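# Swap two removable rack shelves, keeping vials on them

## Task

Exchange the positions of the two removable shelves in the wall rack so each vial still stands upright on its original shelf, with both shelves pushed all the way in and staying put unaided; then open the grippers and move the arms away.

## Robot and tools

Robot: two arms, left_arm and right_arm, each with six joints and a parallel gripper. Joint order per arm: waist, shoulder, elbow, wrist pitch, wrist yaw, wrist roll, followed by the gripper opening.

Scene frame (used by all printed poses): origin on the table top midway between the arms, +x out over the table, +z up, left_arm on the +y side. The names left and right refer to the arms, not to image sides. A gripper's fingers point along its own +z and close along its own y. The printed end_effector_position is the spot between the finger pads, roughly 1 cm short of the tips, in metres; orientation is a wxyz quaternion. Printed hand positions can be off, more so when the arm is stretched far.

Tool execute_actions, argument actions: a list holding one item, or empty. An empty list only reports the current state. An item with rows is a motion: rows is a list of 1 to 15 rows, steps (1 to 15, default 15) is how many control steps of 1/30 s it lasts; each row is used for one step and the final row repeats to fill the remaining steps. An item with only steps (up to 300) is a wait that issues no new command and ends that many steps after the previous result, counting your reply time. Optional pictures (true/false) controls whether camera images come back; by default they do. If a call is rejected, nothing reaches the robot.

Each row is one flat list of 14 numbers, each within -1 to 1, always covering both arms: left_arm's six joint values then its opening, then right_arm's six joint values then its opening. The six joint values are offsets, not targets: they are added to the joint angles shown in the most recent result that reports them (before any such result, and for later calls within the same reply, to the angles at the moment the action starts), never to the previous row. Scale, value 1.0 equals: waist 1.264 rad, shoulder 1.32, elbow 1.276, wrist pitch 1.83, wrist yaw 1.686, wrist roll 2.022. Stated joint ranges (rad): waist -2.880 to 2.880, shoulder 0.000 to 3.142, elbow 0.000 to 3.019, wrist pitch -1.693 to 1.571, wrist yaw -1.571 to 1.571, wrist roll -2.094 to 2.094. Real ends may differ by up to 0.019 rad; a request more than 0.019 rad beyond a stated end is refused, and a request beyond the real end is clipped to it, which produces a "joint sent to its limit" line (possibly about an earlier action still running). No such line does not prove more room exists. The opening number is absolute, not an offset: +1 fully open, -1 closed.

Sending all-zero offsets is not idle: it pulls joints back to the reference angles, and arms can sag over repeated actions. To hold a pose, in the first call of a reply send offsets that reach the desired angles, zeros in later calls, and push further if a joint lags. Joint speed is capped: each step a joint's target stays within a lead of its measured angle (waist 0.264 rad, shoulder 0.32, elbow 0.276, wrist pitch 0.33, wrist yaw 0.186, wrist roll 0.522), and if targets would move the gripper over 70 mm from where it is, all of them are shrunk together. Large moves therefore take several actions.

Between calls the arms keep heading to the last row sent, until all have nearly stopped (slow or blocked counts as stopped) or a step is HELD; then a new action is needed to continue or press harder. Fingers still in motion finish moving.

Result lines: the state line gives each gripper's position and quaternion. Joint positions and Joint velocities list per arm the six joints (rad, rad/s) and the finger pad gap (m, m/s; 0.094 m fully open). grip_measured is the measured opening on the command scale; each gripper reads off by up to about 1 mm, consistently. To grasp, command about 0.03 under grip_measured for a firm hold, less for a gentle one. Pads give roughly 50 to 62 N, less on thin parts under about 2 mm, with a brief harder spike on contact. "joint command not followed" means a clearance check altered or blocked joint targets on some steps; the rest of the row still applied. HELD marks steps where the row was not sent, fully or partly. MOTOR HOT appears at 85 °C; at 100 °C an OVER-TEMPERATURE FAULT drops that arm until it cools, so avoid holding loads for long stretches, including while thinking.

Tool zoom_image: camera (cam_head_left, cam_head_right, cam_high, cam_low, cam_left_wrist, cam_right_wrist) and region [x0, y0, x1, y1] in that camera's pixels from the top-left, at most 504 by 504; returns a sharper crop of the latest image. Head, high and low cameras are 672x504; wrist cameras are 616x616 fisheye. Calibration is given per camera and may be slightly off.

Tool finished_scene: argument scene, the number of the current scene; ends and grades it irreversibly and reports success. Answering without any tool call also ends things.

Cautions: do not let the arms collide or press on each other; do not drop, slam or shove hard; keep every object inside the work area, and keep vials upright while a shelf is carried. External tugs on held parts or pushes on loose items can happen. Simulation keeps running while you think, so be brief. Before finishing, ensure both shelves sit fully inserted without support, then open and withdraw.

Each tool is called after "Request:" as a command line: name --argument value for each argument, lists and objects as JSON in quotes; but a table of rows of numbers goes row by row, as --pt "numbers of a row", without its own name.

## Session

Request:
execute_actions --actions '[]'

Scene clock: 0.00 s of 9600.00 s.
left_arm: end_effector_position=(+0.5071, +0.1745, +0.5007) grip_measured=+1.000 end_effector_quat_wxyz=(+0.712, +0.061, +0.698, -0.055) | right_arm: end_effector_position=(+0.5295, -0.2863, +0.5045) grip_measured=+1.000 end_effector_quat_wxyz=(+0.712, -0.015, +0.701, +0.019)
Joint positions: left_arm=[0.003 1.045 1.055 0.009 0.017 0.011 0.094] | right_arm=[-0.005  1.038  1.063 -0.009 -0.008  0.006  0.094]
Joint velocities: left_arm=[ 0.005  0.015 -0.002  0.002 -0.066 -0.037  0.   ] | right_arm=[-0.005 -0.015 -0.002  0.012 -0.037  0.022  0.   ]

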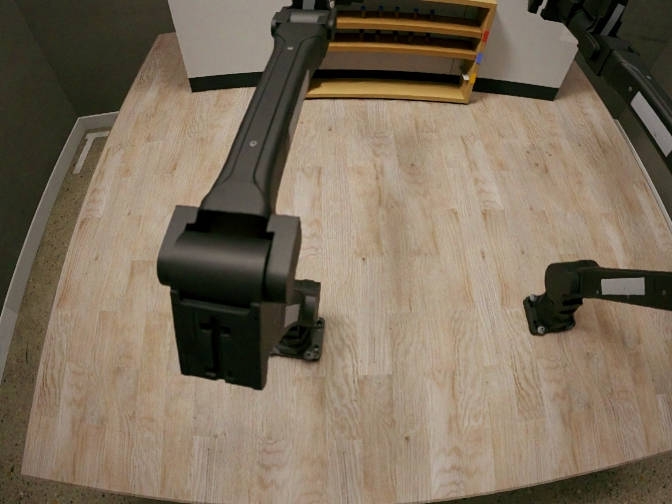

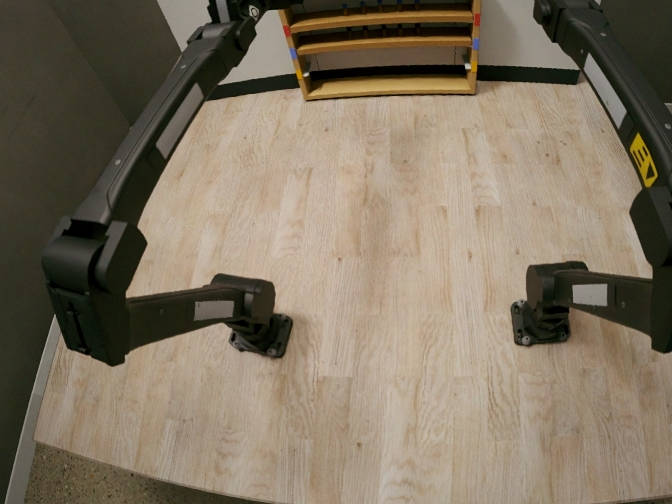

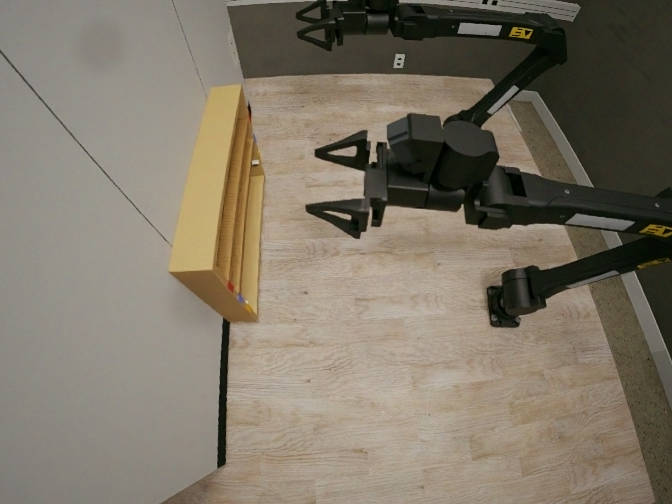

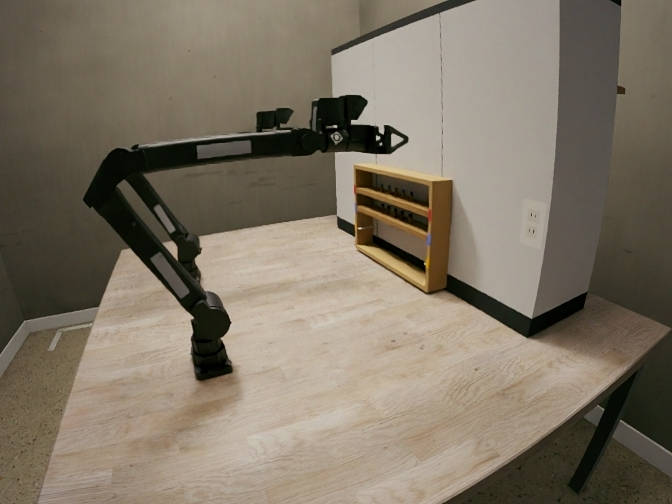

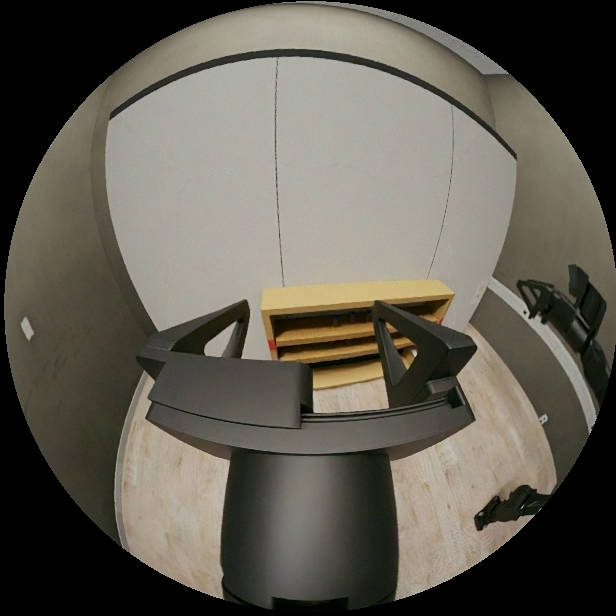

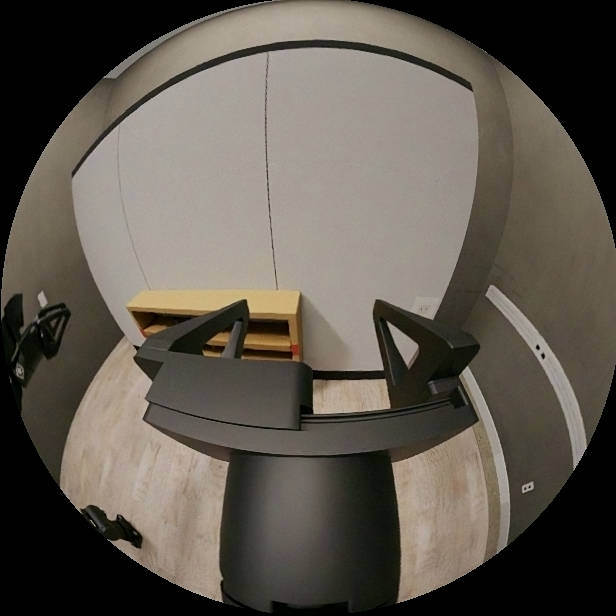

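Request:
zoom_image --camera "cam_low" --region '[340, 150, 470, 300]'

Request:
zoom_image --camera "cam_head_right" --region '[270, 0, 500, 110]'

Request:
zoom_image --camera "cam_high" --region '[160, 70, 290, 330]'

Region (340, 150, 470, 300) of cam_low's 672x504 image, scaled by 3.360, with more detail than that image has; it fills the left 437 columns of this view, and the rest is white.

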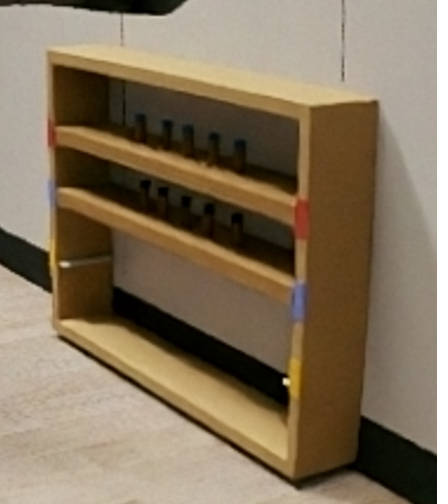

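Region (270, 0, 500, 110) of cam_head_right's 672x504 image, scaled by 2.191, with more detail than that image has; it fills the top 241 rows of this view, and the rest is white.

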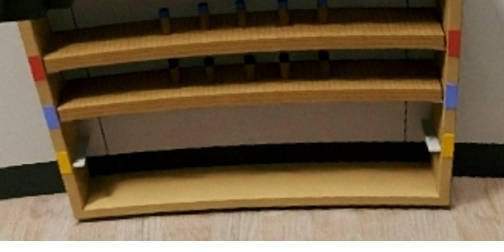

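Region (160, 70, 290, 330) of cam_high's 672x504 image, scaled by 1.938, with more detail than that image has.

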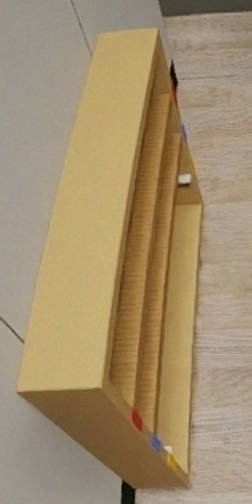

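Request:
execute_actions --actions '[{"rows":[[0,0,-0.3,0,0,0.77,1,0,0,0,0,0,0,1]]}]' --pictures false

Request:
execute_actions --actions '[{"steps":45}]' --pictures false

Scene clock: 15.50 s of 9600.00 s.
left_arm: end_effector_position=(+0.4605, +0.1814, +0.2358) grip_measured=+1.000 end_effector_quat_wxyz=(+0.485, +0.492, +0.682, +0.240) | right_arm: end_effector_position=(+0.5296, -0.2863, +0.5017) grip_measured=+1.000 end_effector_quat_wxyz=(+0.711, -0.015, +0.703, +0.019)
Joint positions: left_arm=[ 0.003  1.069  0.644 -0.002  0.017  1.091  0.094] | right_arm=[-0.005  1.038  1.058 -0.009 -0.008  0.006  0.094]
Joint velocities: left_arm=[-0.005 -0.034 -0.017  0.017 -0.007  2.777  0.   ] | right_arm=[-0.015  0.015 -0.002 -0.037 -0.037  0.022  0.   ]
Steps of this call (steps 1 to 90: nothing new was sent; then 12.00 s passed at rest; steps 91 to 105: all 15 steps of this action). Readings (joint positions):
91: left_arm=[0.003 1.044 1.041 0.013 0.017 0.045] | right_arm=[-0.005 1.038 1.063 -0.009 -0.008 0.006]
92: left_arm=[0.003 1.035 1.014 0.019 0.017 0.090] | right_arm=[-0.005 1.038 1.062 -0.009 -0.008 0.006]
94: left_arm=[0.003 1.020 0.936 0.019 0.017 0.176] | right_arm=[-0.005 1.038 1.060 -0.009 -0.008 0.006]
98: left_arm=[0.003 1.025 0.767 0.018 0.017 0.405] | right_arm=[-0.005 1.038 1.058 -0.009 -0.008 0.006]
105: the state above

Scene clock: 17.00 s of 9600.00 s.
left_arm: end_effector_position=(+0.4589, +0.1816, +0.2425) grip_measured=+1.000 end_effector_quat_wxyz=(+0.421, +0.633, +0.547, +0.350) | right_arm: end_effector_position=(+0.5296, -0.2863, +0.5017) grip_measured=+1.000 end_effector_quat_wxyz=(+0.711, -0.015, +0.703, +0.019)
Joint positions: left_arm=[ 0.003  1.054  0.644 -0.002  0.017  1.559  0.094] | right_arm=[-0.005  1.038  1.058 -0.009 -0.008  0.006  0.094]
Joint velocities: left_arm=[-0.024 -0.015 -0.012 -0.002 -0.022  0.022  0.   ] | right_arm=[-0.005 -0.005 -0.002  0.007 -0.037  0.051  0.   ]
Steps of this call (steps 1 to 45: the robot went on to your last target). Readings (joint positions):
1: left_arm=[0.003 1.067 0.644 -0.002 0.017 1.182] | right_arm=[-0.005 1.038 1.058 -0.009 -0.008 0.006]
2: left_arm=[0.003 1.064 0.644 -0.002 0.017 1.258] | right_arm=[-0.005 1.038 1.058 -0.009 -0.008 0.006]
4: left_arm=[0.003 1.059 0.644 -0.002 0.017 1.367] | right_arm=[-0.005 1.038 1.058 -0.009 -0.008 0.006]
8: left_arm=[0.003 1.054 0.644 -0.002 0.017 1.481] | right_arm=[-0.005 1.038 1.058 -0.009 -0.008 0.006]
45: the state above
All arms were judged still, so your last target was given up. Only a new action makes them travel on or press farther. Fingers that are still opening or closing keep moving.

Request:
execute_actions --actions '[{"rows":[[0,0,0,0.22,0,0,1,0,0,0,0,0,0,1]]}]' --pictures false

Request:
execute_actions --actions '[{"steps":20}]' --pictures false

Request:
execute_actions --actions '[{"rows":[[0,0.1,0,0,0,0,1,0,0,0,0,0,0,1]]}]' --pictures false

Request:
execute_actions --actions '[{"steps":20}]'

Scene clock: 22.30 s of 9600.00 s.
left_arm: end_effector_position=(+0.4765, +0.1790, +0.3239) grip_measured=+1.000 end_effector_quat_wxyz=(+0.530, +0.548, +0.471, +0.443) | right_arm: end_effector_position=(+0.5296, -0.2863, +0.4988) grip_measured=+1.000 end_effector_quat_wxyz=(+0.709, -0.015, +0.705, +0.019)
Joint positions: left_arm=[0.003 1.055 0.627 0.382 0.017 1.559 0.094] | right_arm=[-0.005  1.038  1.054 -0.009 -0.008  0.006  0.094]
Joint velocities: left_arm=[-0.005 -0.024  0.002 -0.007 -0.066 -0.051  0.   ] | right_arm=[-0.015 -0.005  0.007 -0.012 -0.051 -0.037  0.   ]
Steps of this call (steps 1 to 90: nothing new was sent; then 1.80 s passed at rest; steps 91 to 105: all 15 steps of this action). Readings (joint positions):
91: left_arm=[0.003 1.056 0.638 0.053 0.017 1.559] | right_arm=[-0.005 1.038 1.058 -0.009 -0.008 0.006]
92: left_arm=[0.003 1.060 0.628 0.157 0.017 1.559] | right_arm=[-0.005 1.038 1.057 -0.009 -0.008 0.006]
94: left_arm=[0.003 1.064 0.627 0.302 0.017 1.559] | right_arm=[-0.005 1.038 1.056 -0.009 -0.008 0.006]
98: left_arm=[0.003 1.055 0.627 0.379 0.017 1.559] | right_arm=[-0.005 1.038 1.054 -0.009 -0.008 0.006]
105: the state above

Scene clock: 22.97 s of 9600.00 s.
left_arm: end_effector_position=(+0.4765, +0.1790, +0.3239) grip_measured=+1.000 end_effector_quat_wxyz=(+0.530, +0.548, +0.471, +0.443) | right_arm: end_effector_position=(+0.5296, -0.2863, +0.4988) grip_measured=+1.000 end_effector_quat_wxyz=(+0.709, -0.015, +0.705, +0.019)
Joint positions: left_arm=[0.003 1.055 0.627 0.382 0.017 1.559 0.094] | right_arm=[-0.005  1.038  1.054 -0.009 -0.008  0.006  0.094]
Joint velocities: left_arm=[-0.005 -0.015  0.002 -0.002  0.022 -0.11   0.   ] | right_arm=[-0.005  0.005 -0.002  0.027  0.022  0.037  0.   ]
Steps of this call (steps 1 to 15: the robot went on to your last target; steps 16 to 20: nothing new was sent). Readings (joint positions):
1: left_arm=[0.003 1.055 0.627 0.382 0.017 1.559] | right_arm=[-0.005 1.038 1.054 -0.009 -0.008 0.006]
2: left_arm=[0.003 1.055 0.627 0.382 0.017 1.559] | right_arm=[-0.005 1.038 1.054 -0.009 -0.008 0.006]
4: left_arm=[0.003 1.055 0.627 0.382 0.017 1.559] | right_arm=[-0.005 1.038 1.054 -0.009 -0.008 0.006]
8: left_arm=[0.003 1.055 0.627 0.382 0.017 1.559] | right_arm=[-0.005 1.038 1.054 -0.009 -0.008 0.006]
20: the state above
All arms were judged still, so your last target was given up. Only a new action makes them travel on or press farther. Fingers that are still opening or closing keep moving.

Scene clock: 23.47 s of 9600.00 s.
left_arm: end_effector_position=(+0.4972, +0.1759, +0.2484) grip_measured=+1.000 end_effector_quat_wxyz=(+0.485, +0.587, +0.506, +0.405) | right_arm: end_effector_position=(+0.5296, -0.2863, +0.4959) grip_measured=+1.000 end_effector_quat_wxyz=(+0.708, -0.015, +0.706, +0.019)
Joint positions: left_arm=[0.003 1.201 0.619 0.379 0.017 1.559 0.094] | right_arm=[-0.005  1.038  1.049 -0.009 -0.008  0.006  0.094]
Joint velocities: left_arm=[ 0.005 -0.073  0.012 -0.012 -0.007  0.022  0.   ] | right_arm=[ 0.005 -0.015  0.012 -0.002 -0.007 -0.007  0.   ]
Steps of this call (steps 1 to 15: all 15 steps of this action). Readings (joint positions):
1: left_arm=[0.003 1.063 0.627 0.382 0.017 1.559] | right_arm=[-0.005 1.038 1.053 -0.009 -0.008 0.006]
2: left_arm=[0.003 1.079 0.628 0.385 0.017 1.559] | right_arm=[-0.005 1.038 1.053 -0.009 -0.008 0.006]
4: left_arm=[0.003 1.133 0.627 0.385 0.017 1.559] | right_arm=[-0.005 1.038 1.051 -0.009 -0.008 0.006]
8: left_arm=[0.003 1.212 0.623 0.381 0.017 1.559] | right_arm=[-0.005 1.038 1.049 -0.009 -0.008 0.006]
15: the state above

Scene clock: 24.13 s of 9600.00 s.
left_arm: end_effector_position=(+0.4967, +0.1760, +0.2505) grip_measured=+1.000 end_effector_quat_wxyz=(+0.486, +0.586, +0.505, +0.406) | right_arm: end_effector_position=(+0.5296, -0.2863, +0.4959) grip_measured=+1.000 end_effector_quat_wxyz=(+0.708, -0.015, +0.706, +0.019)
Joint positions: left_arm=[0.003 1.197 0.619 0.379 0.017 1.559 0.094] | right_arm=[-0.005  1.038  1.049 -0.009 -0.008  0.006  0.094]
Joint velocities: left_arm=[ 0.005 -0.015 -0.017  0.002 -0.022  0.022  0.   ] | right_arm=[-0.005  0.005 -0.002  0.002  0.022 -0.066  0.   ]
Steps of this call (steps 1 to 15: the robot went on to your last target; steps 16 to 20: nothing new was sent). Readings (joint positions):
1: left_arm=[0.003 1.199 0.619 0.379 0.017 1.559] | right_arm=[-0.005 1.038 1.049 -0.009 -0.008 0.006]
2: left_arm=[0.003 1.197 0.619 0.379 0.017 1.559] | right_arm=[-0.005 1.038 1.049 -0.009 -0.008 0.006]
4: left_arm=[0.003 1.197 0.619 0.379 0.017 1.559] | right_arm=[-0.005 1.038 1.049 -0.009 -0.008 0.006]
8: left_arm=[0.003 1.197 0.619 0.379 0.017 1.559] | right_arm=[-0.005 1.038 1.049 -0.009 -0.008 0.006]
20: the state above
All arms were judged still, so your last target was given up. Only a new action makes them travel on or press farther. Fingers that are still opening or closing keep moving.
camera_calibration (this result's frames):
cam_left_wrist: T_world_to_cam=[[-0.203487, 0.0203536, -0.978866, 0.342137], [-0.427073, 0.89781, 0.107448, 0.0348538], [0.881023, 0.439912, -0.174, -0.348832], [0, 0, 0, 1]] pos_world=[0.391835, 0.1152, 0.270464]
cam_right_wrist: T_world_to_cam=[[0.0420122, -0.99911, -0.0038754, -0.310307], [-0.570642, -0.020811, -0.820935, 0.71027], [0.820124, 0.0367007, -0.571008, -0.0179496], [0, 0, 0, 1]] pos_world=[0.433068, -0.29459, 0.571634]

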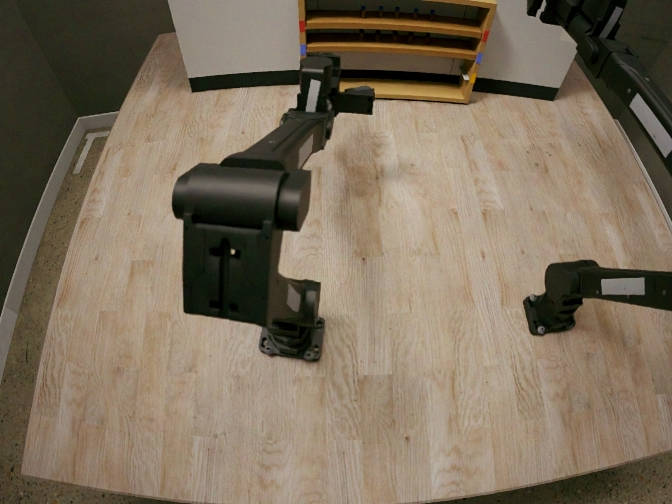

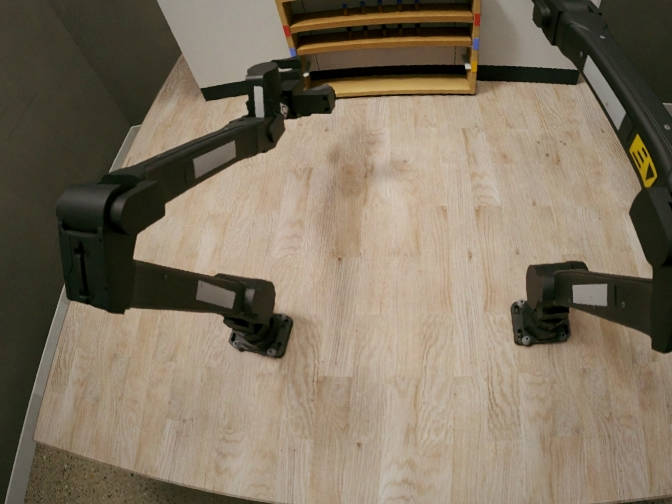

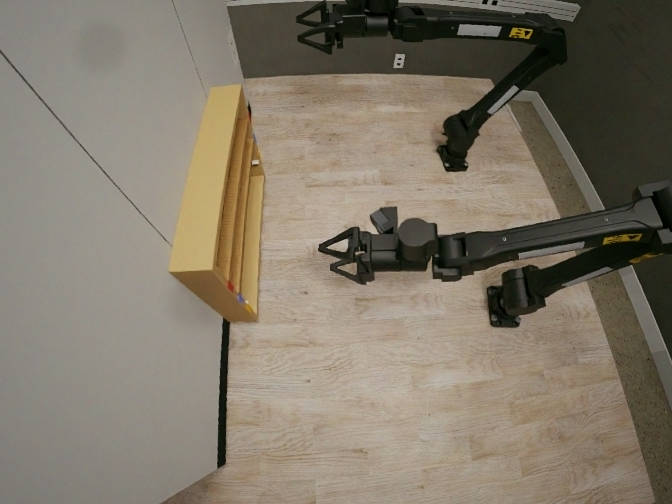

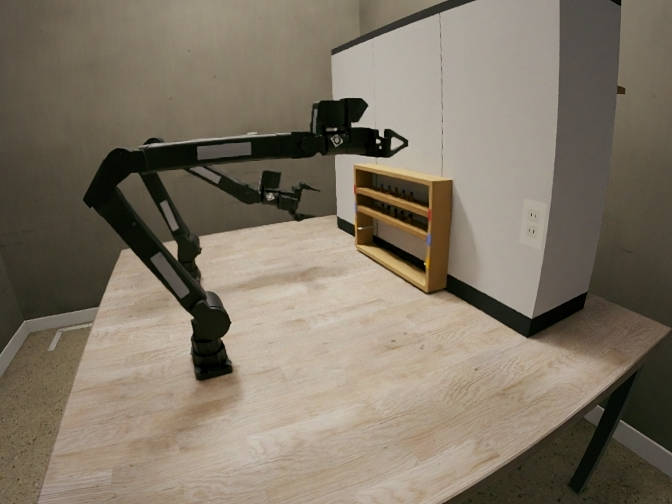

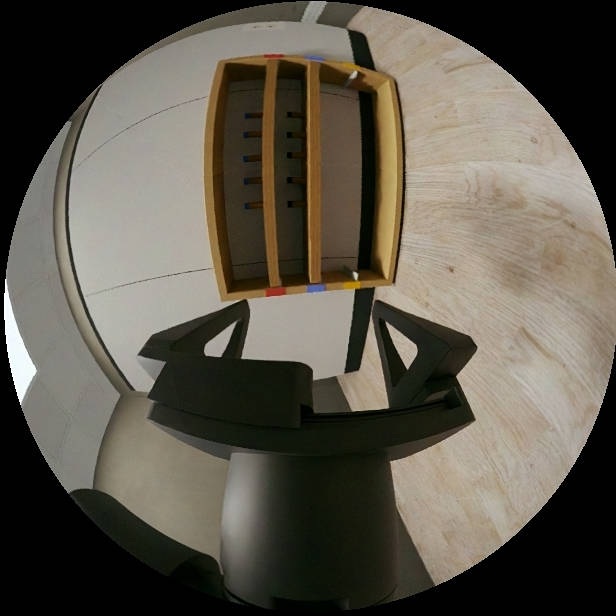

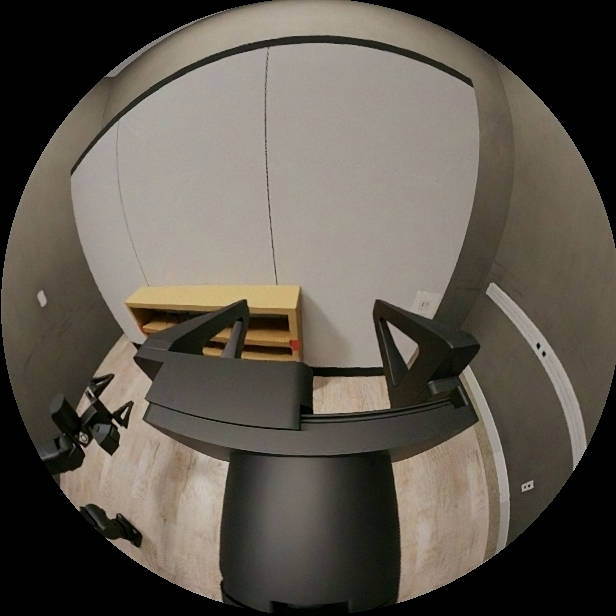

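Request:
execute_actions --actions '[{"rows":[[-0.234,0.442,0.16,0.317,0.12,0,0,0,0,0,0,0,0,1]]}]' --pictures false

Request:
execute_actions --actions '[{"steps":45}]'

Scene clock: 40.00 s of 9600.00 s.
left_arm: end_effector_position=(+0.5368, -0.0534, +0.1169) grip_measured=+0.001 end_effector_quat_wxyz=(+0.604, +0.668, +0.337, +0.276) | right_arm: end_effector_position=(+0.5297, -0.2863, +0.4931) grip_measured=+1.000 end_effector_quat_wxyz=(+0.706, -0.015, +0.708, +0.019)
Joint positions: left_arm=[-0.306  1.845  0.801  0.922  0.218  1.559  0.047] | right_arm=[-0.005  1.038  1.045 -0.009 -0.008  0.006  0.094]
Joint velocities: left_arm=[-0.005  0.327  0.012  0.012 -0.022 -0.051  0.   ] | right_arm=[0.005 0.005 0.002 0.007 0.037 0.007 0.   ]
Steps of this call (steps 1 to 90: nothing new was sent; then 12.37 s passed at rest; steps 91 to 105: all 15 steps of this action). Readings (joint positions):
91: left_arm=[-0.003 1.206 0.620 0.401 0.046 1.559] | right_arm=[-0.005 1.038 1.049 -0.009 -0.008 0.006]
92: left_arm=[-0.020 1.229 0.627 0.445 0.082 1.559] | right_arm=[-0.005 1.038 1.048 -0.009 -0.008 0.006]
94: left_arm=[-0.078 1.303 0.655 0.533 0.135 1.559] | right_arm=[-0.005 1.038 1.047 -0.009 -0.008 0.006]
98: left_arm=[-0.208 1.519 0.729 0.760 0.198 1.559] | right_arm=[-0.005 1.038 1.045 -0.009 -0.008 0.006]
105: the state above

Scene clock: 41.50 s of 9600.00 s.
left_arm: end_effector_position=(+0.5376, -0.0520, +0.1593) grip_measured=+0.001 end_effector_quat_wxyz=(+0.628, +0.645, +0.320, +0.296) | right_arm: end_effector_position=(+0.5297, -0.2863, +0.4931) grip_measured=+1.000 end_effector_quat_wxyz=(+0.706, -0.015, +0.708, +0.019)
Joint positions: left_arm=[-0.303  1.783  0.801  0.945  0.218  1.559  0.047] | right_arm=[-0.005  1.038  1.045 -0.009 -0.008  0.006  0.094]
Joint velocities: left_arm=[-0.015 -0.005  0.002 -0.007  0.007  0.007  0.   ] | right_arm=[-0.005 -0.015  0.012  0.002  0.007 -0.037  0.   ]
Steps of this call (steps 1 to 30: the robot went on to your last target; steps 31 to 45: nothing new was sent). Readings (joint positions):
1: left_arm=[-0.305 1.851 0.801 0.922 0.218 1.559] | right_arm=[-0.005 1.038 1.045 -0.009 -0.008 0.006]
2: left_arm=[-0.304 1.850 0.801 0.924 0.218 1.559] | right_arm=[-0.005 1.038 1.045 -0.009 -0.008 0.006]
4: left_arm=[-0.303 1.834 0.801 0.931 0.218 1.559] | right_arm=[-0.005 1.038 1.045 -0.009 -0.008 0.006]
8: left_arm=[-0.303 1.794 0.801 0.942 0.218 1.559] | right_arm=[-0.005 1.038 1.045 -0.009 -0.008 0.006]
45: the state above
All arms were judged still, so your last target was given up. Only a new action makes them travel on or press farther. Fingers that are still opening or closing keep moving.
camera_calibration (this result's frames):
cam_left_wrist: T_world_to_cam=[[-0.0450612, 0.0128609, -0.998901, 0.183475], [0.0537369, 0.998501, 0.0104316, 0.0289863], [0.997538, -0.0532078, -0.0456847, -0.409089], [0, 0, 0, 1]] pos_world=[0.414791, -0.0530692, 0.164282]
cam_right_wrist: T_world_to_cam=[[0.0419944, -0.99911, -0.00388309, -0.310305], [-0.574391, -0.0209623, -0.818313, 0.708568], [0.817503, 0.036595, -0.57476, -0.0163952], [0, 0, 0, 1]] pos_world=[0.43343, -0.294576, 0.569202]

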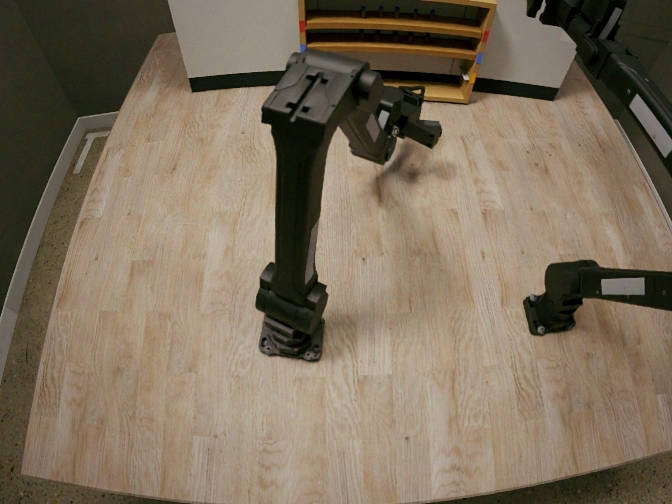

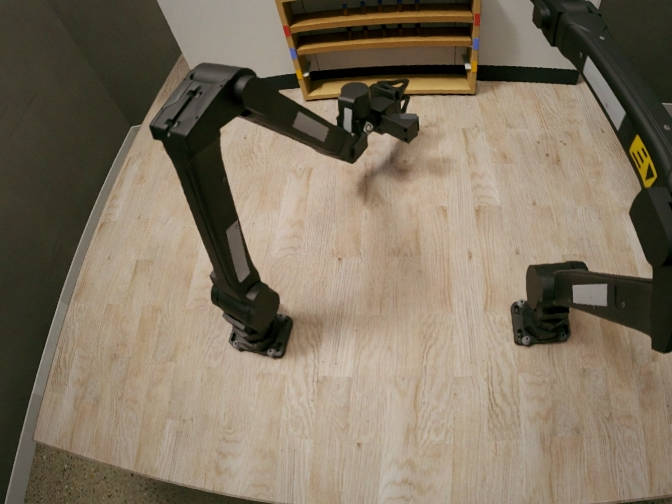

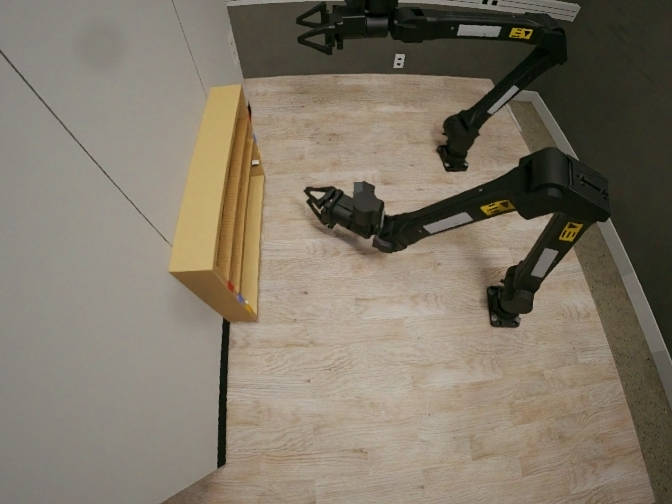

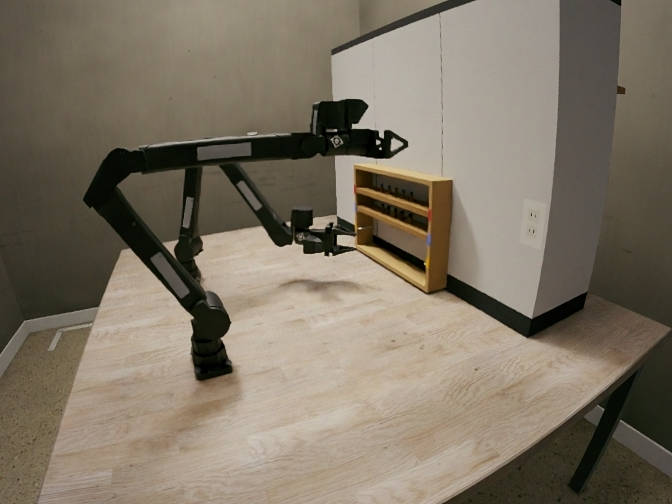

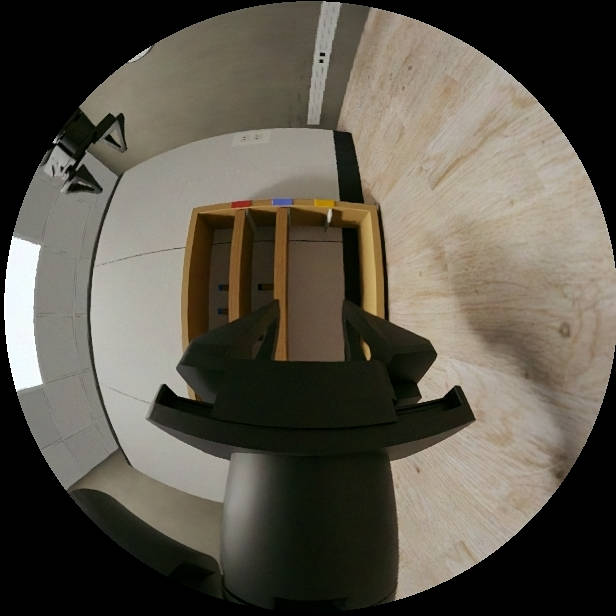

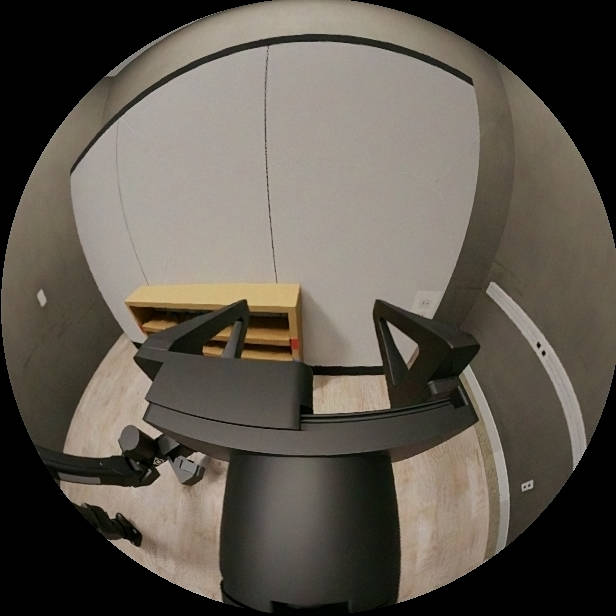

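Request:
execute_actions --actions '[{"rows":[[0,-0.02,0.01,-0.01,-0.1,0,0,0,0,0,0,0,0,1],[0,-0.04,0.02,-0.02,-0.2,0,0,0,0,0,0,0,0,1],[0,-0.055,0.025,-0.03,-0.3,0,0,0,0,0,0,0,0,1],[0,-0.069,0.031,-0.04,-0.39,0,0,0,0,0.01,0,0,0,1]]}]' --pictures false

Request:
execute_actions --actions '[{"steps":40}]'

Scene clock: 50.17 s of 9600.00 s.
left_arm: end_effector_position=(+0.5704, +0.0538, +0.1973) grip_measured=+0.001 end_effector_quat_wxyz=(+0.502, +0.506, +0.500, +0.491) | right_arm: end_effector_position=(+0.5297, -0.2863, +0.4919) grip_measured=+1.000 end_effector_quat_wxyz=(+0.705, -0.015, +0.708, +0.019)
Joint positions: left_arm=[-0.303  1.693  0.801  0.877 -0.436  1.559  0.047] | right_arm=[-0.005  1.038  1.043 -0.009 -0.008  0.006  0.094]
Joint velocities: left_arm=[ 0.005 -0.015 -0.007 -0.027 -0.037 -0.022 -0.   ] | right_arm=[-0.005  0.005 -0.007 -0.012 -0.007  0.066  0.   ]
Steps of this call (steps 1 to 90: nothing new was sent; then 5.17 s passed at rest; steps 91 to 105: all 15 steps of this action). Readings (joint positions):
91: left_arm=[-0.305 1.783 0.801 0.943 0.143 1.559] | right_arm=[-0.005 1.038 1.044 -0.009 -0.008 0.006]
92: left_arm=[-0.307 1.780 0.801 0.935 0.044 1.559] | right_arm=[-0.005 1.038 1.043 -0.009 -0.008 0.006]
94: left_arm=[-0.307 1.765 0.801 0.904 -0.154 1.559] | right_arm=[-0.005 1.038 1.043 -0.009 -0.008 0.006]
98: left_arm=[-0.304 1.716 0.801 0.879 -0.426 1.559] | right_arm=[-0.005 1.038 1.043 -0.009 -0.008 0.006]
105: the state above

Scene clock: 51.50 s of 9600.00 s.
left_arm: end_effector_position=(+0.5704, +0.0538, +0.1973) grip_measured=+0.001 end_effector_quat_wxyz=(+0.502, +0.506, +0.500, +0.491) | right_arm: end_effector_position=(+0.5297, -0.2863, +0.4919) grip_measured=+1.000 end_effector_quat_wxyz=(+0.705, -0.015, +0.708, +0.019)
Joint positions: left_arm=[-0.303  1.693  0.801  0.877 -0.436  1.559  0.047] | right_arm=[-0.005  1.038  1.043 -0.009 -0.008  0.006  0.094]
Joint velocities: left_arm=[-0.005 -0.015 -0.002 -0.017  0.037 -0.022  0.001] | right_arm=[ 0.005 -0.015 -0.012 -0.002  0.022  0.051  0.   ]
Steps of this call (steps 1 to 15: the robot went on to your last target; steps 16 to 40: nothing new was sent). Readings (joint positions):
1: left_arm=[-0.303 1.693 0.801 0.877 -0.436 1.559] | right_arm=[-0.005 1.038 1.043 -0.009 -0.008 0.006]
2: left_arm=[-0.303 1.693 0.801 0.877 -0.436 1.559] | right_arm=[-0.005 1.038 1.043 -0.009 -0.008 0.006]
4: left_arm=[-0.303 1.693 0.801 0.877 -0.436 1.559] | right_arm=[-0.005 1.038 1.043 -0.009 -0.008 0.006]
8: left_arm=[-0.303 1.693 0.801 0.877 -0.436 1.559] | right_arm=[-0.005 1.038 1.043 -0.009 -0.008 0.006]
40: the state above
All arms were judged still, so your last target was given up. Only a new action makes them travel on or press farther. Fingers that are still opening or closing keep moving.
camera_calibration (this result's frames):
cam_left_wrist: T_world_to_cam=[[-0.0203489, -0.00319338, -0.999788, 0.208442], [-0.56445, 0.82542, 0.00885195, 0.283429], [0.825217, 0.56451, -0.0185989, -0.374788], [0, 0, 0, 1]] pos_world=[0.473504, -0.0217109, 0.198918]
cam_right_wrist: T_world_to_cam=[[0.041987, -0.999111, -0.00388626, -0.310304], [-0.57595, -0.0210252, -0.817215, 0.707857], [0.816406, 0.0365507, -0.57632, -0.0157498], [0, 0, 0, 1]] pos_world=[0.433577, -0.29457, 0.568189]

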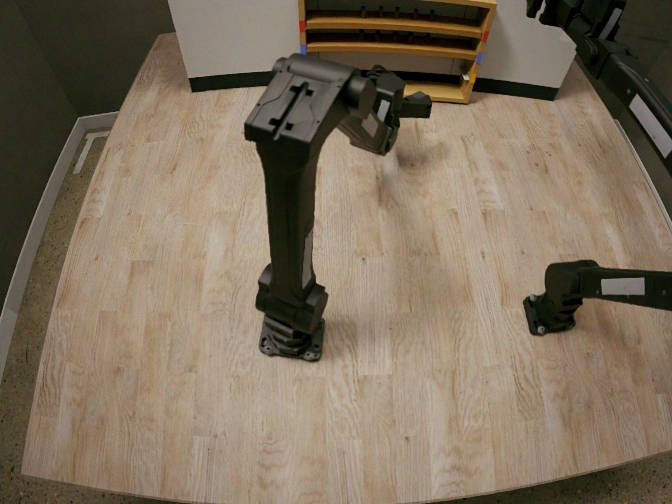

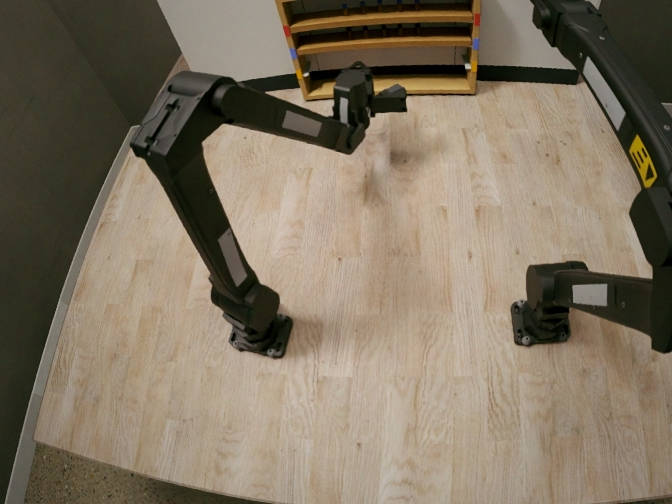

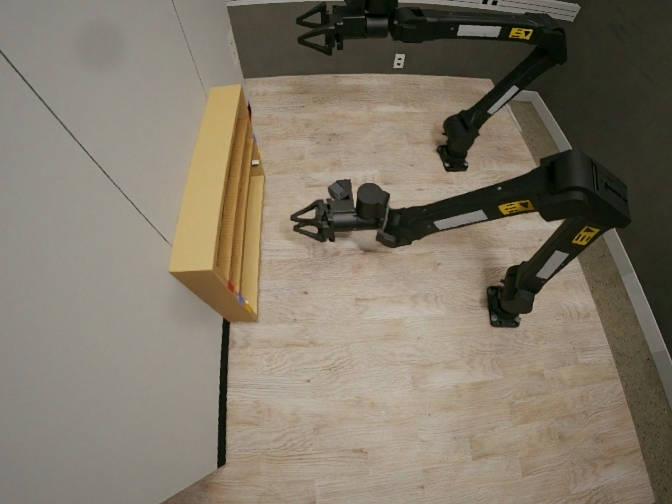

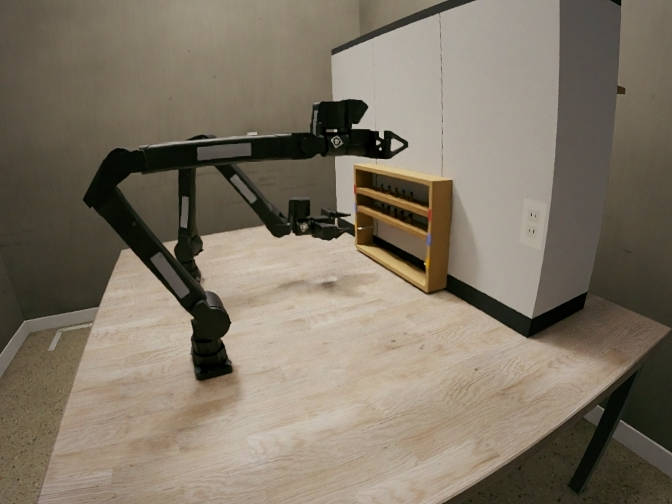

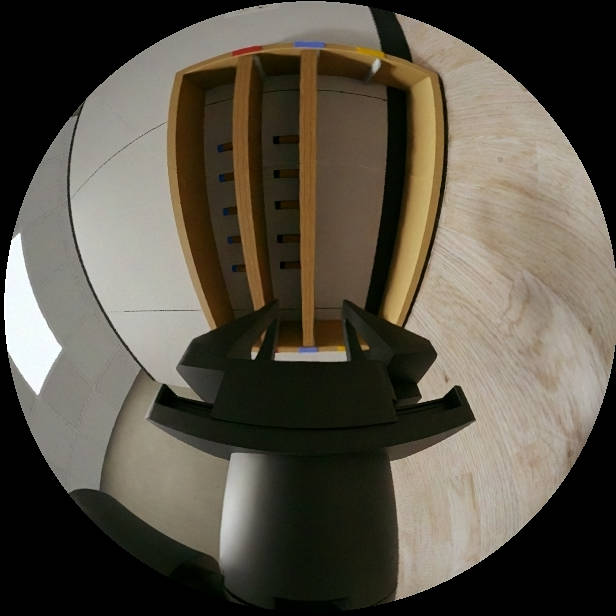

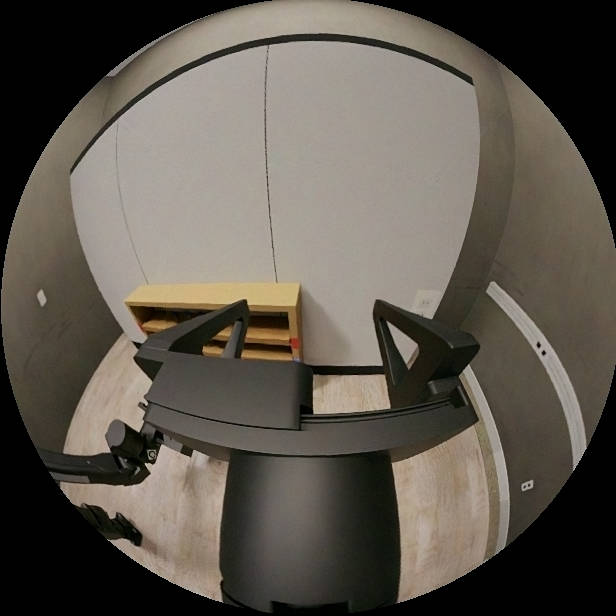

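Request:
execute_actions --actions '[{"rows":[[-0.003,0.014,0.03,-0.004,-0.003,0,0,0,0,0,0,0,0,1],[-0.005,0.028,0.055,-0.008,-0.005,0,0,0,0,0,0,0,0,1],[-0.007,0.042,0.08,-0.012,-0.007,0,0,0,0,0,0,0,0,1],[-0.009,0.056,0.1,-0.016,-0.009,0,0,0,0,0,0,0,0,1],[-0.011,0.07,0.125,-0.02,-0.011,0,0,0,0,0,0,0,0,1],[-0.013,0.084,0.15,-0.024,-0.013,0,0,0,0,0,0,0,0,1],[-0.015,0.098,0.17,-0.028,-0.016,0,0,0,0,0,0,0,0,1],[-0.017,0.112,0.19,-0.033,-0.018,0,0,0,0,0,0,0,0,1]]}]' --pictures false

Request:
execute_actions --actions '[{"steps":30}]'

Scene clock: 62.33 s of 9600.00 s.
left_arm: end_effector_position=(+0.6323, +0.0187, +0.1873) grip_measured=+0.001 end_effector_quat_wxyz=(+0.498, +0.504, +0.504, +0.494) | right_arm: end_effector_position=(+0.5297, -0.2863, +0.4890) grip_measured=+1.000 end_effector_quat_wxyz=(+0.704, -0.015, +0.710, +0.019)
Joint positions: left_arm=[-0.316  1.851  1.012  0.819 -0.462  1.559  0.047] | right_arm=[-0.005  1.038  1.038 -0.009 -0.008  0.006  0.094]
Joint velocities: left_arm=[-0.015 -0.005 -0.002 -0.002 -0.022 -0.037 -0.001] | right_arm=[ 0.005 -0.005  0.007 -0.017  0.037 -0.022  0.   ]
Steps of this call (steps 1 to 90: nothing new was sent; then 7.33 s passed at rest; steps 91 to 105: all 15 steps of this action). Readings (joint positions):
91: left_arm=[-0.303 1.693 0.801 0.877 -0.436 1.559] | right_arm=[-0.005 1.038 1.042 -0.009 -0.008 0.006]
92: left_arm=[-0.303 1.696 0.803 0.876 -0.439 1.559] | right_arm=[-0.005 1.038 1.042 -0.009 -0.008 0.006]
94: left_arm=[-0.303 1.715 0.828 0.866 -0.445 1.559] | right_arm=[-0.005 1.038 1.040 -0.009 -0.008 0.006]
98: left_arm=[-0.306 1.798 0.947 0.837 -0.460 1.559] | right_arm=[-0.005 1.038 1.038 -0.009 -0.008 0.006]
105: the state above

Scene clock: 63.33 s of 9600.00 s.
left_arm: end_effector_position=(+0.6322, +0.0185, +0.1873) grip_measured=+0.001 end_effector_quat_wxyz=(+0.498, +0.504, +0.504, +0.494) | right_arm: end_effector_position=(+0.5297, -0.2863, +0.4890) grip_measured=+1.000 end_effector_quat_wxyz=(+0.704, -0.015, +0.710, +0.019)
Joint positions: left_arm=[-0.316  1.851  1.012  0.819 -0.462  1.559  0.047] | right_arm=[-0.005  1.038  1.038 -0.009 -0.008  0.006  0.094]
Joint velocities: left_arm=[-0.005 -0.005 -0.002  0.007  0.066  0.037  0.   ] | right_arm=[-0.015 -0.015  0.002 -0.002 -0.051  0.081  0.   ]
Steps of this call (steps 1 to 15: the robot went on to your last target; steps 16 to 30: nothing new was sent). Readings (joint positions):
1: left_arm=[-0.316 1.851 1.012 0.819 -0.462 1.559] | right_arm=[-0.005 1.038 1.038 -0.009 -0.008 0.006]
2: left_arm=[-0.316 1.851 1.012 0.819 -0.462 1.559] | right_arm=[-0.005 1.038 1.038 -0.009 -0.008 0.006]
4: left_arm=[-0.316 1.851 1.012 0.819 -0.462 1.559] | right_arm=[-0.005 1.038 1.038 -0.009 -0.008 0.006]
8: left_arm=[-0.316 1.851 1.012 0.819 -0.462 1.559] | right_arm=[-0.005 1.038 1.038 -0.009 -0.008 0.006]
30: the state above
All arms were judged still, so your last target was given up. Only a new action makes them travel on or press farther. Fingers that are still opening or closing keep moving.
camera_calibration (this result's frames):
cam_left_wrist: T_world_to_cam=[[-0.0235395, -0.00139735, -0.999722, 0.201618], [-0.575382, 0.81779, 0.0124049, 0.353911], [0.817546, 0.575514, -0.0200544, -0.401106], [0, 0, 0, 1]] pos_world=[0.536302, -0.058301, 0.189128]
cam_right_wrist: T_world_to_cam=[[0.0419692, -0.999111, -0.00389383, -0.310303], [-0.579681, -0.0211758, -0.814568, 0.706145], [0.813762, 0.036444, -0.580055, -0.0142065], [0, 0, 0, 1]] pos_world=[0.433923, -0.294556, 0.565755]

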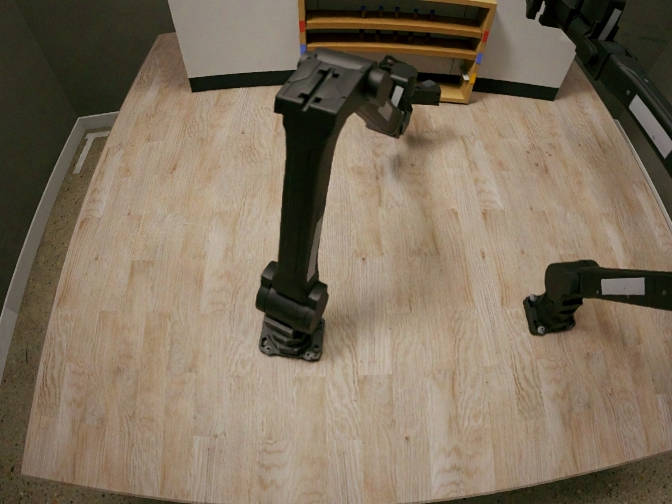

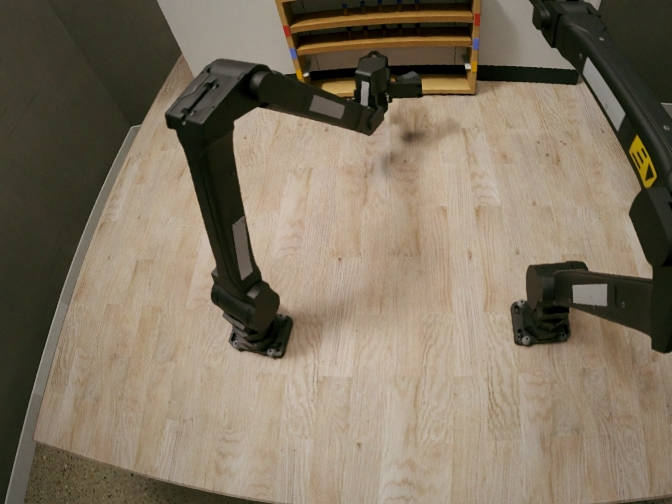

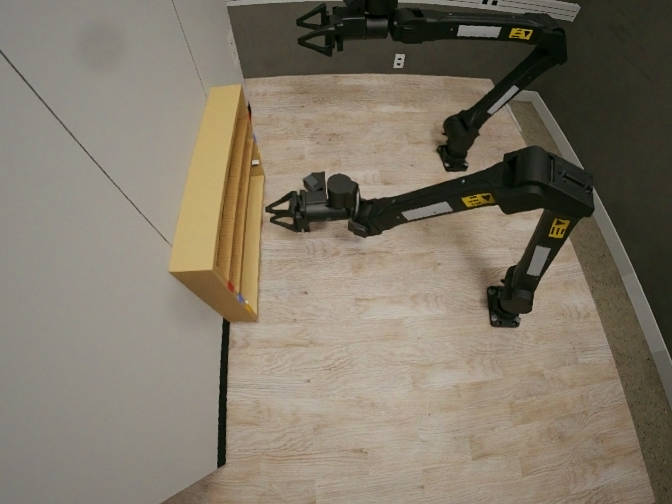

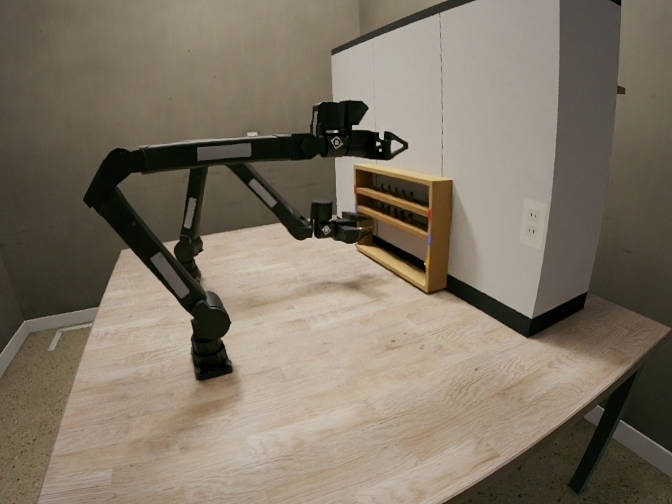

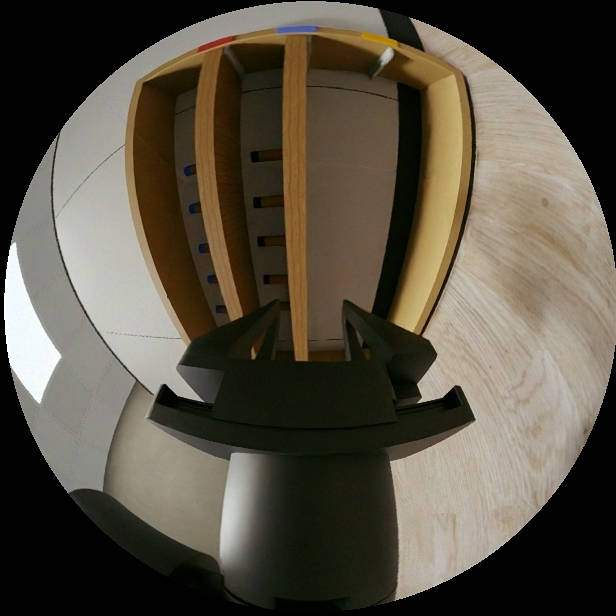

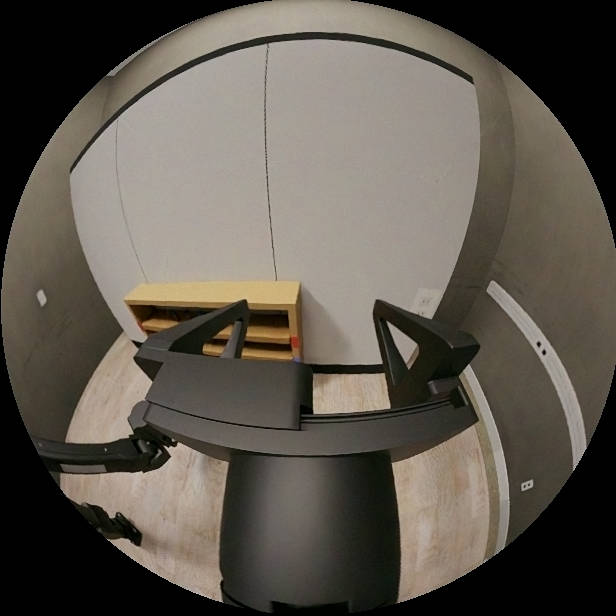

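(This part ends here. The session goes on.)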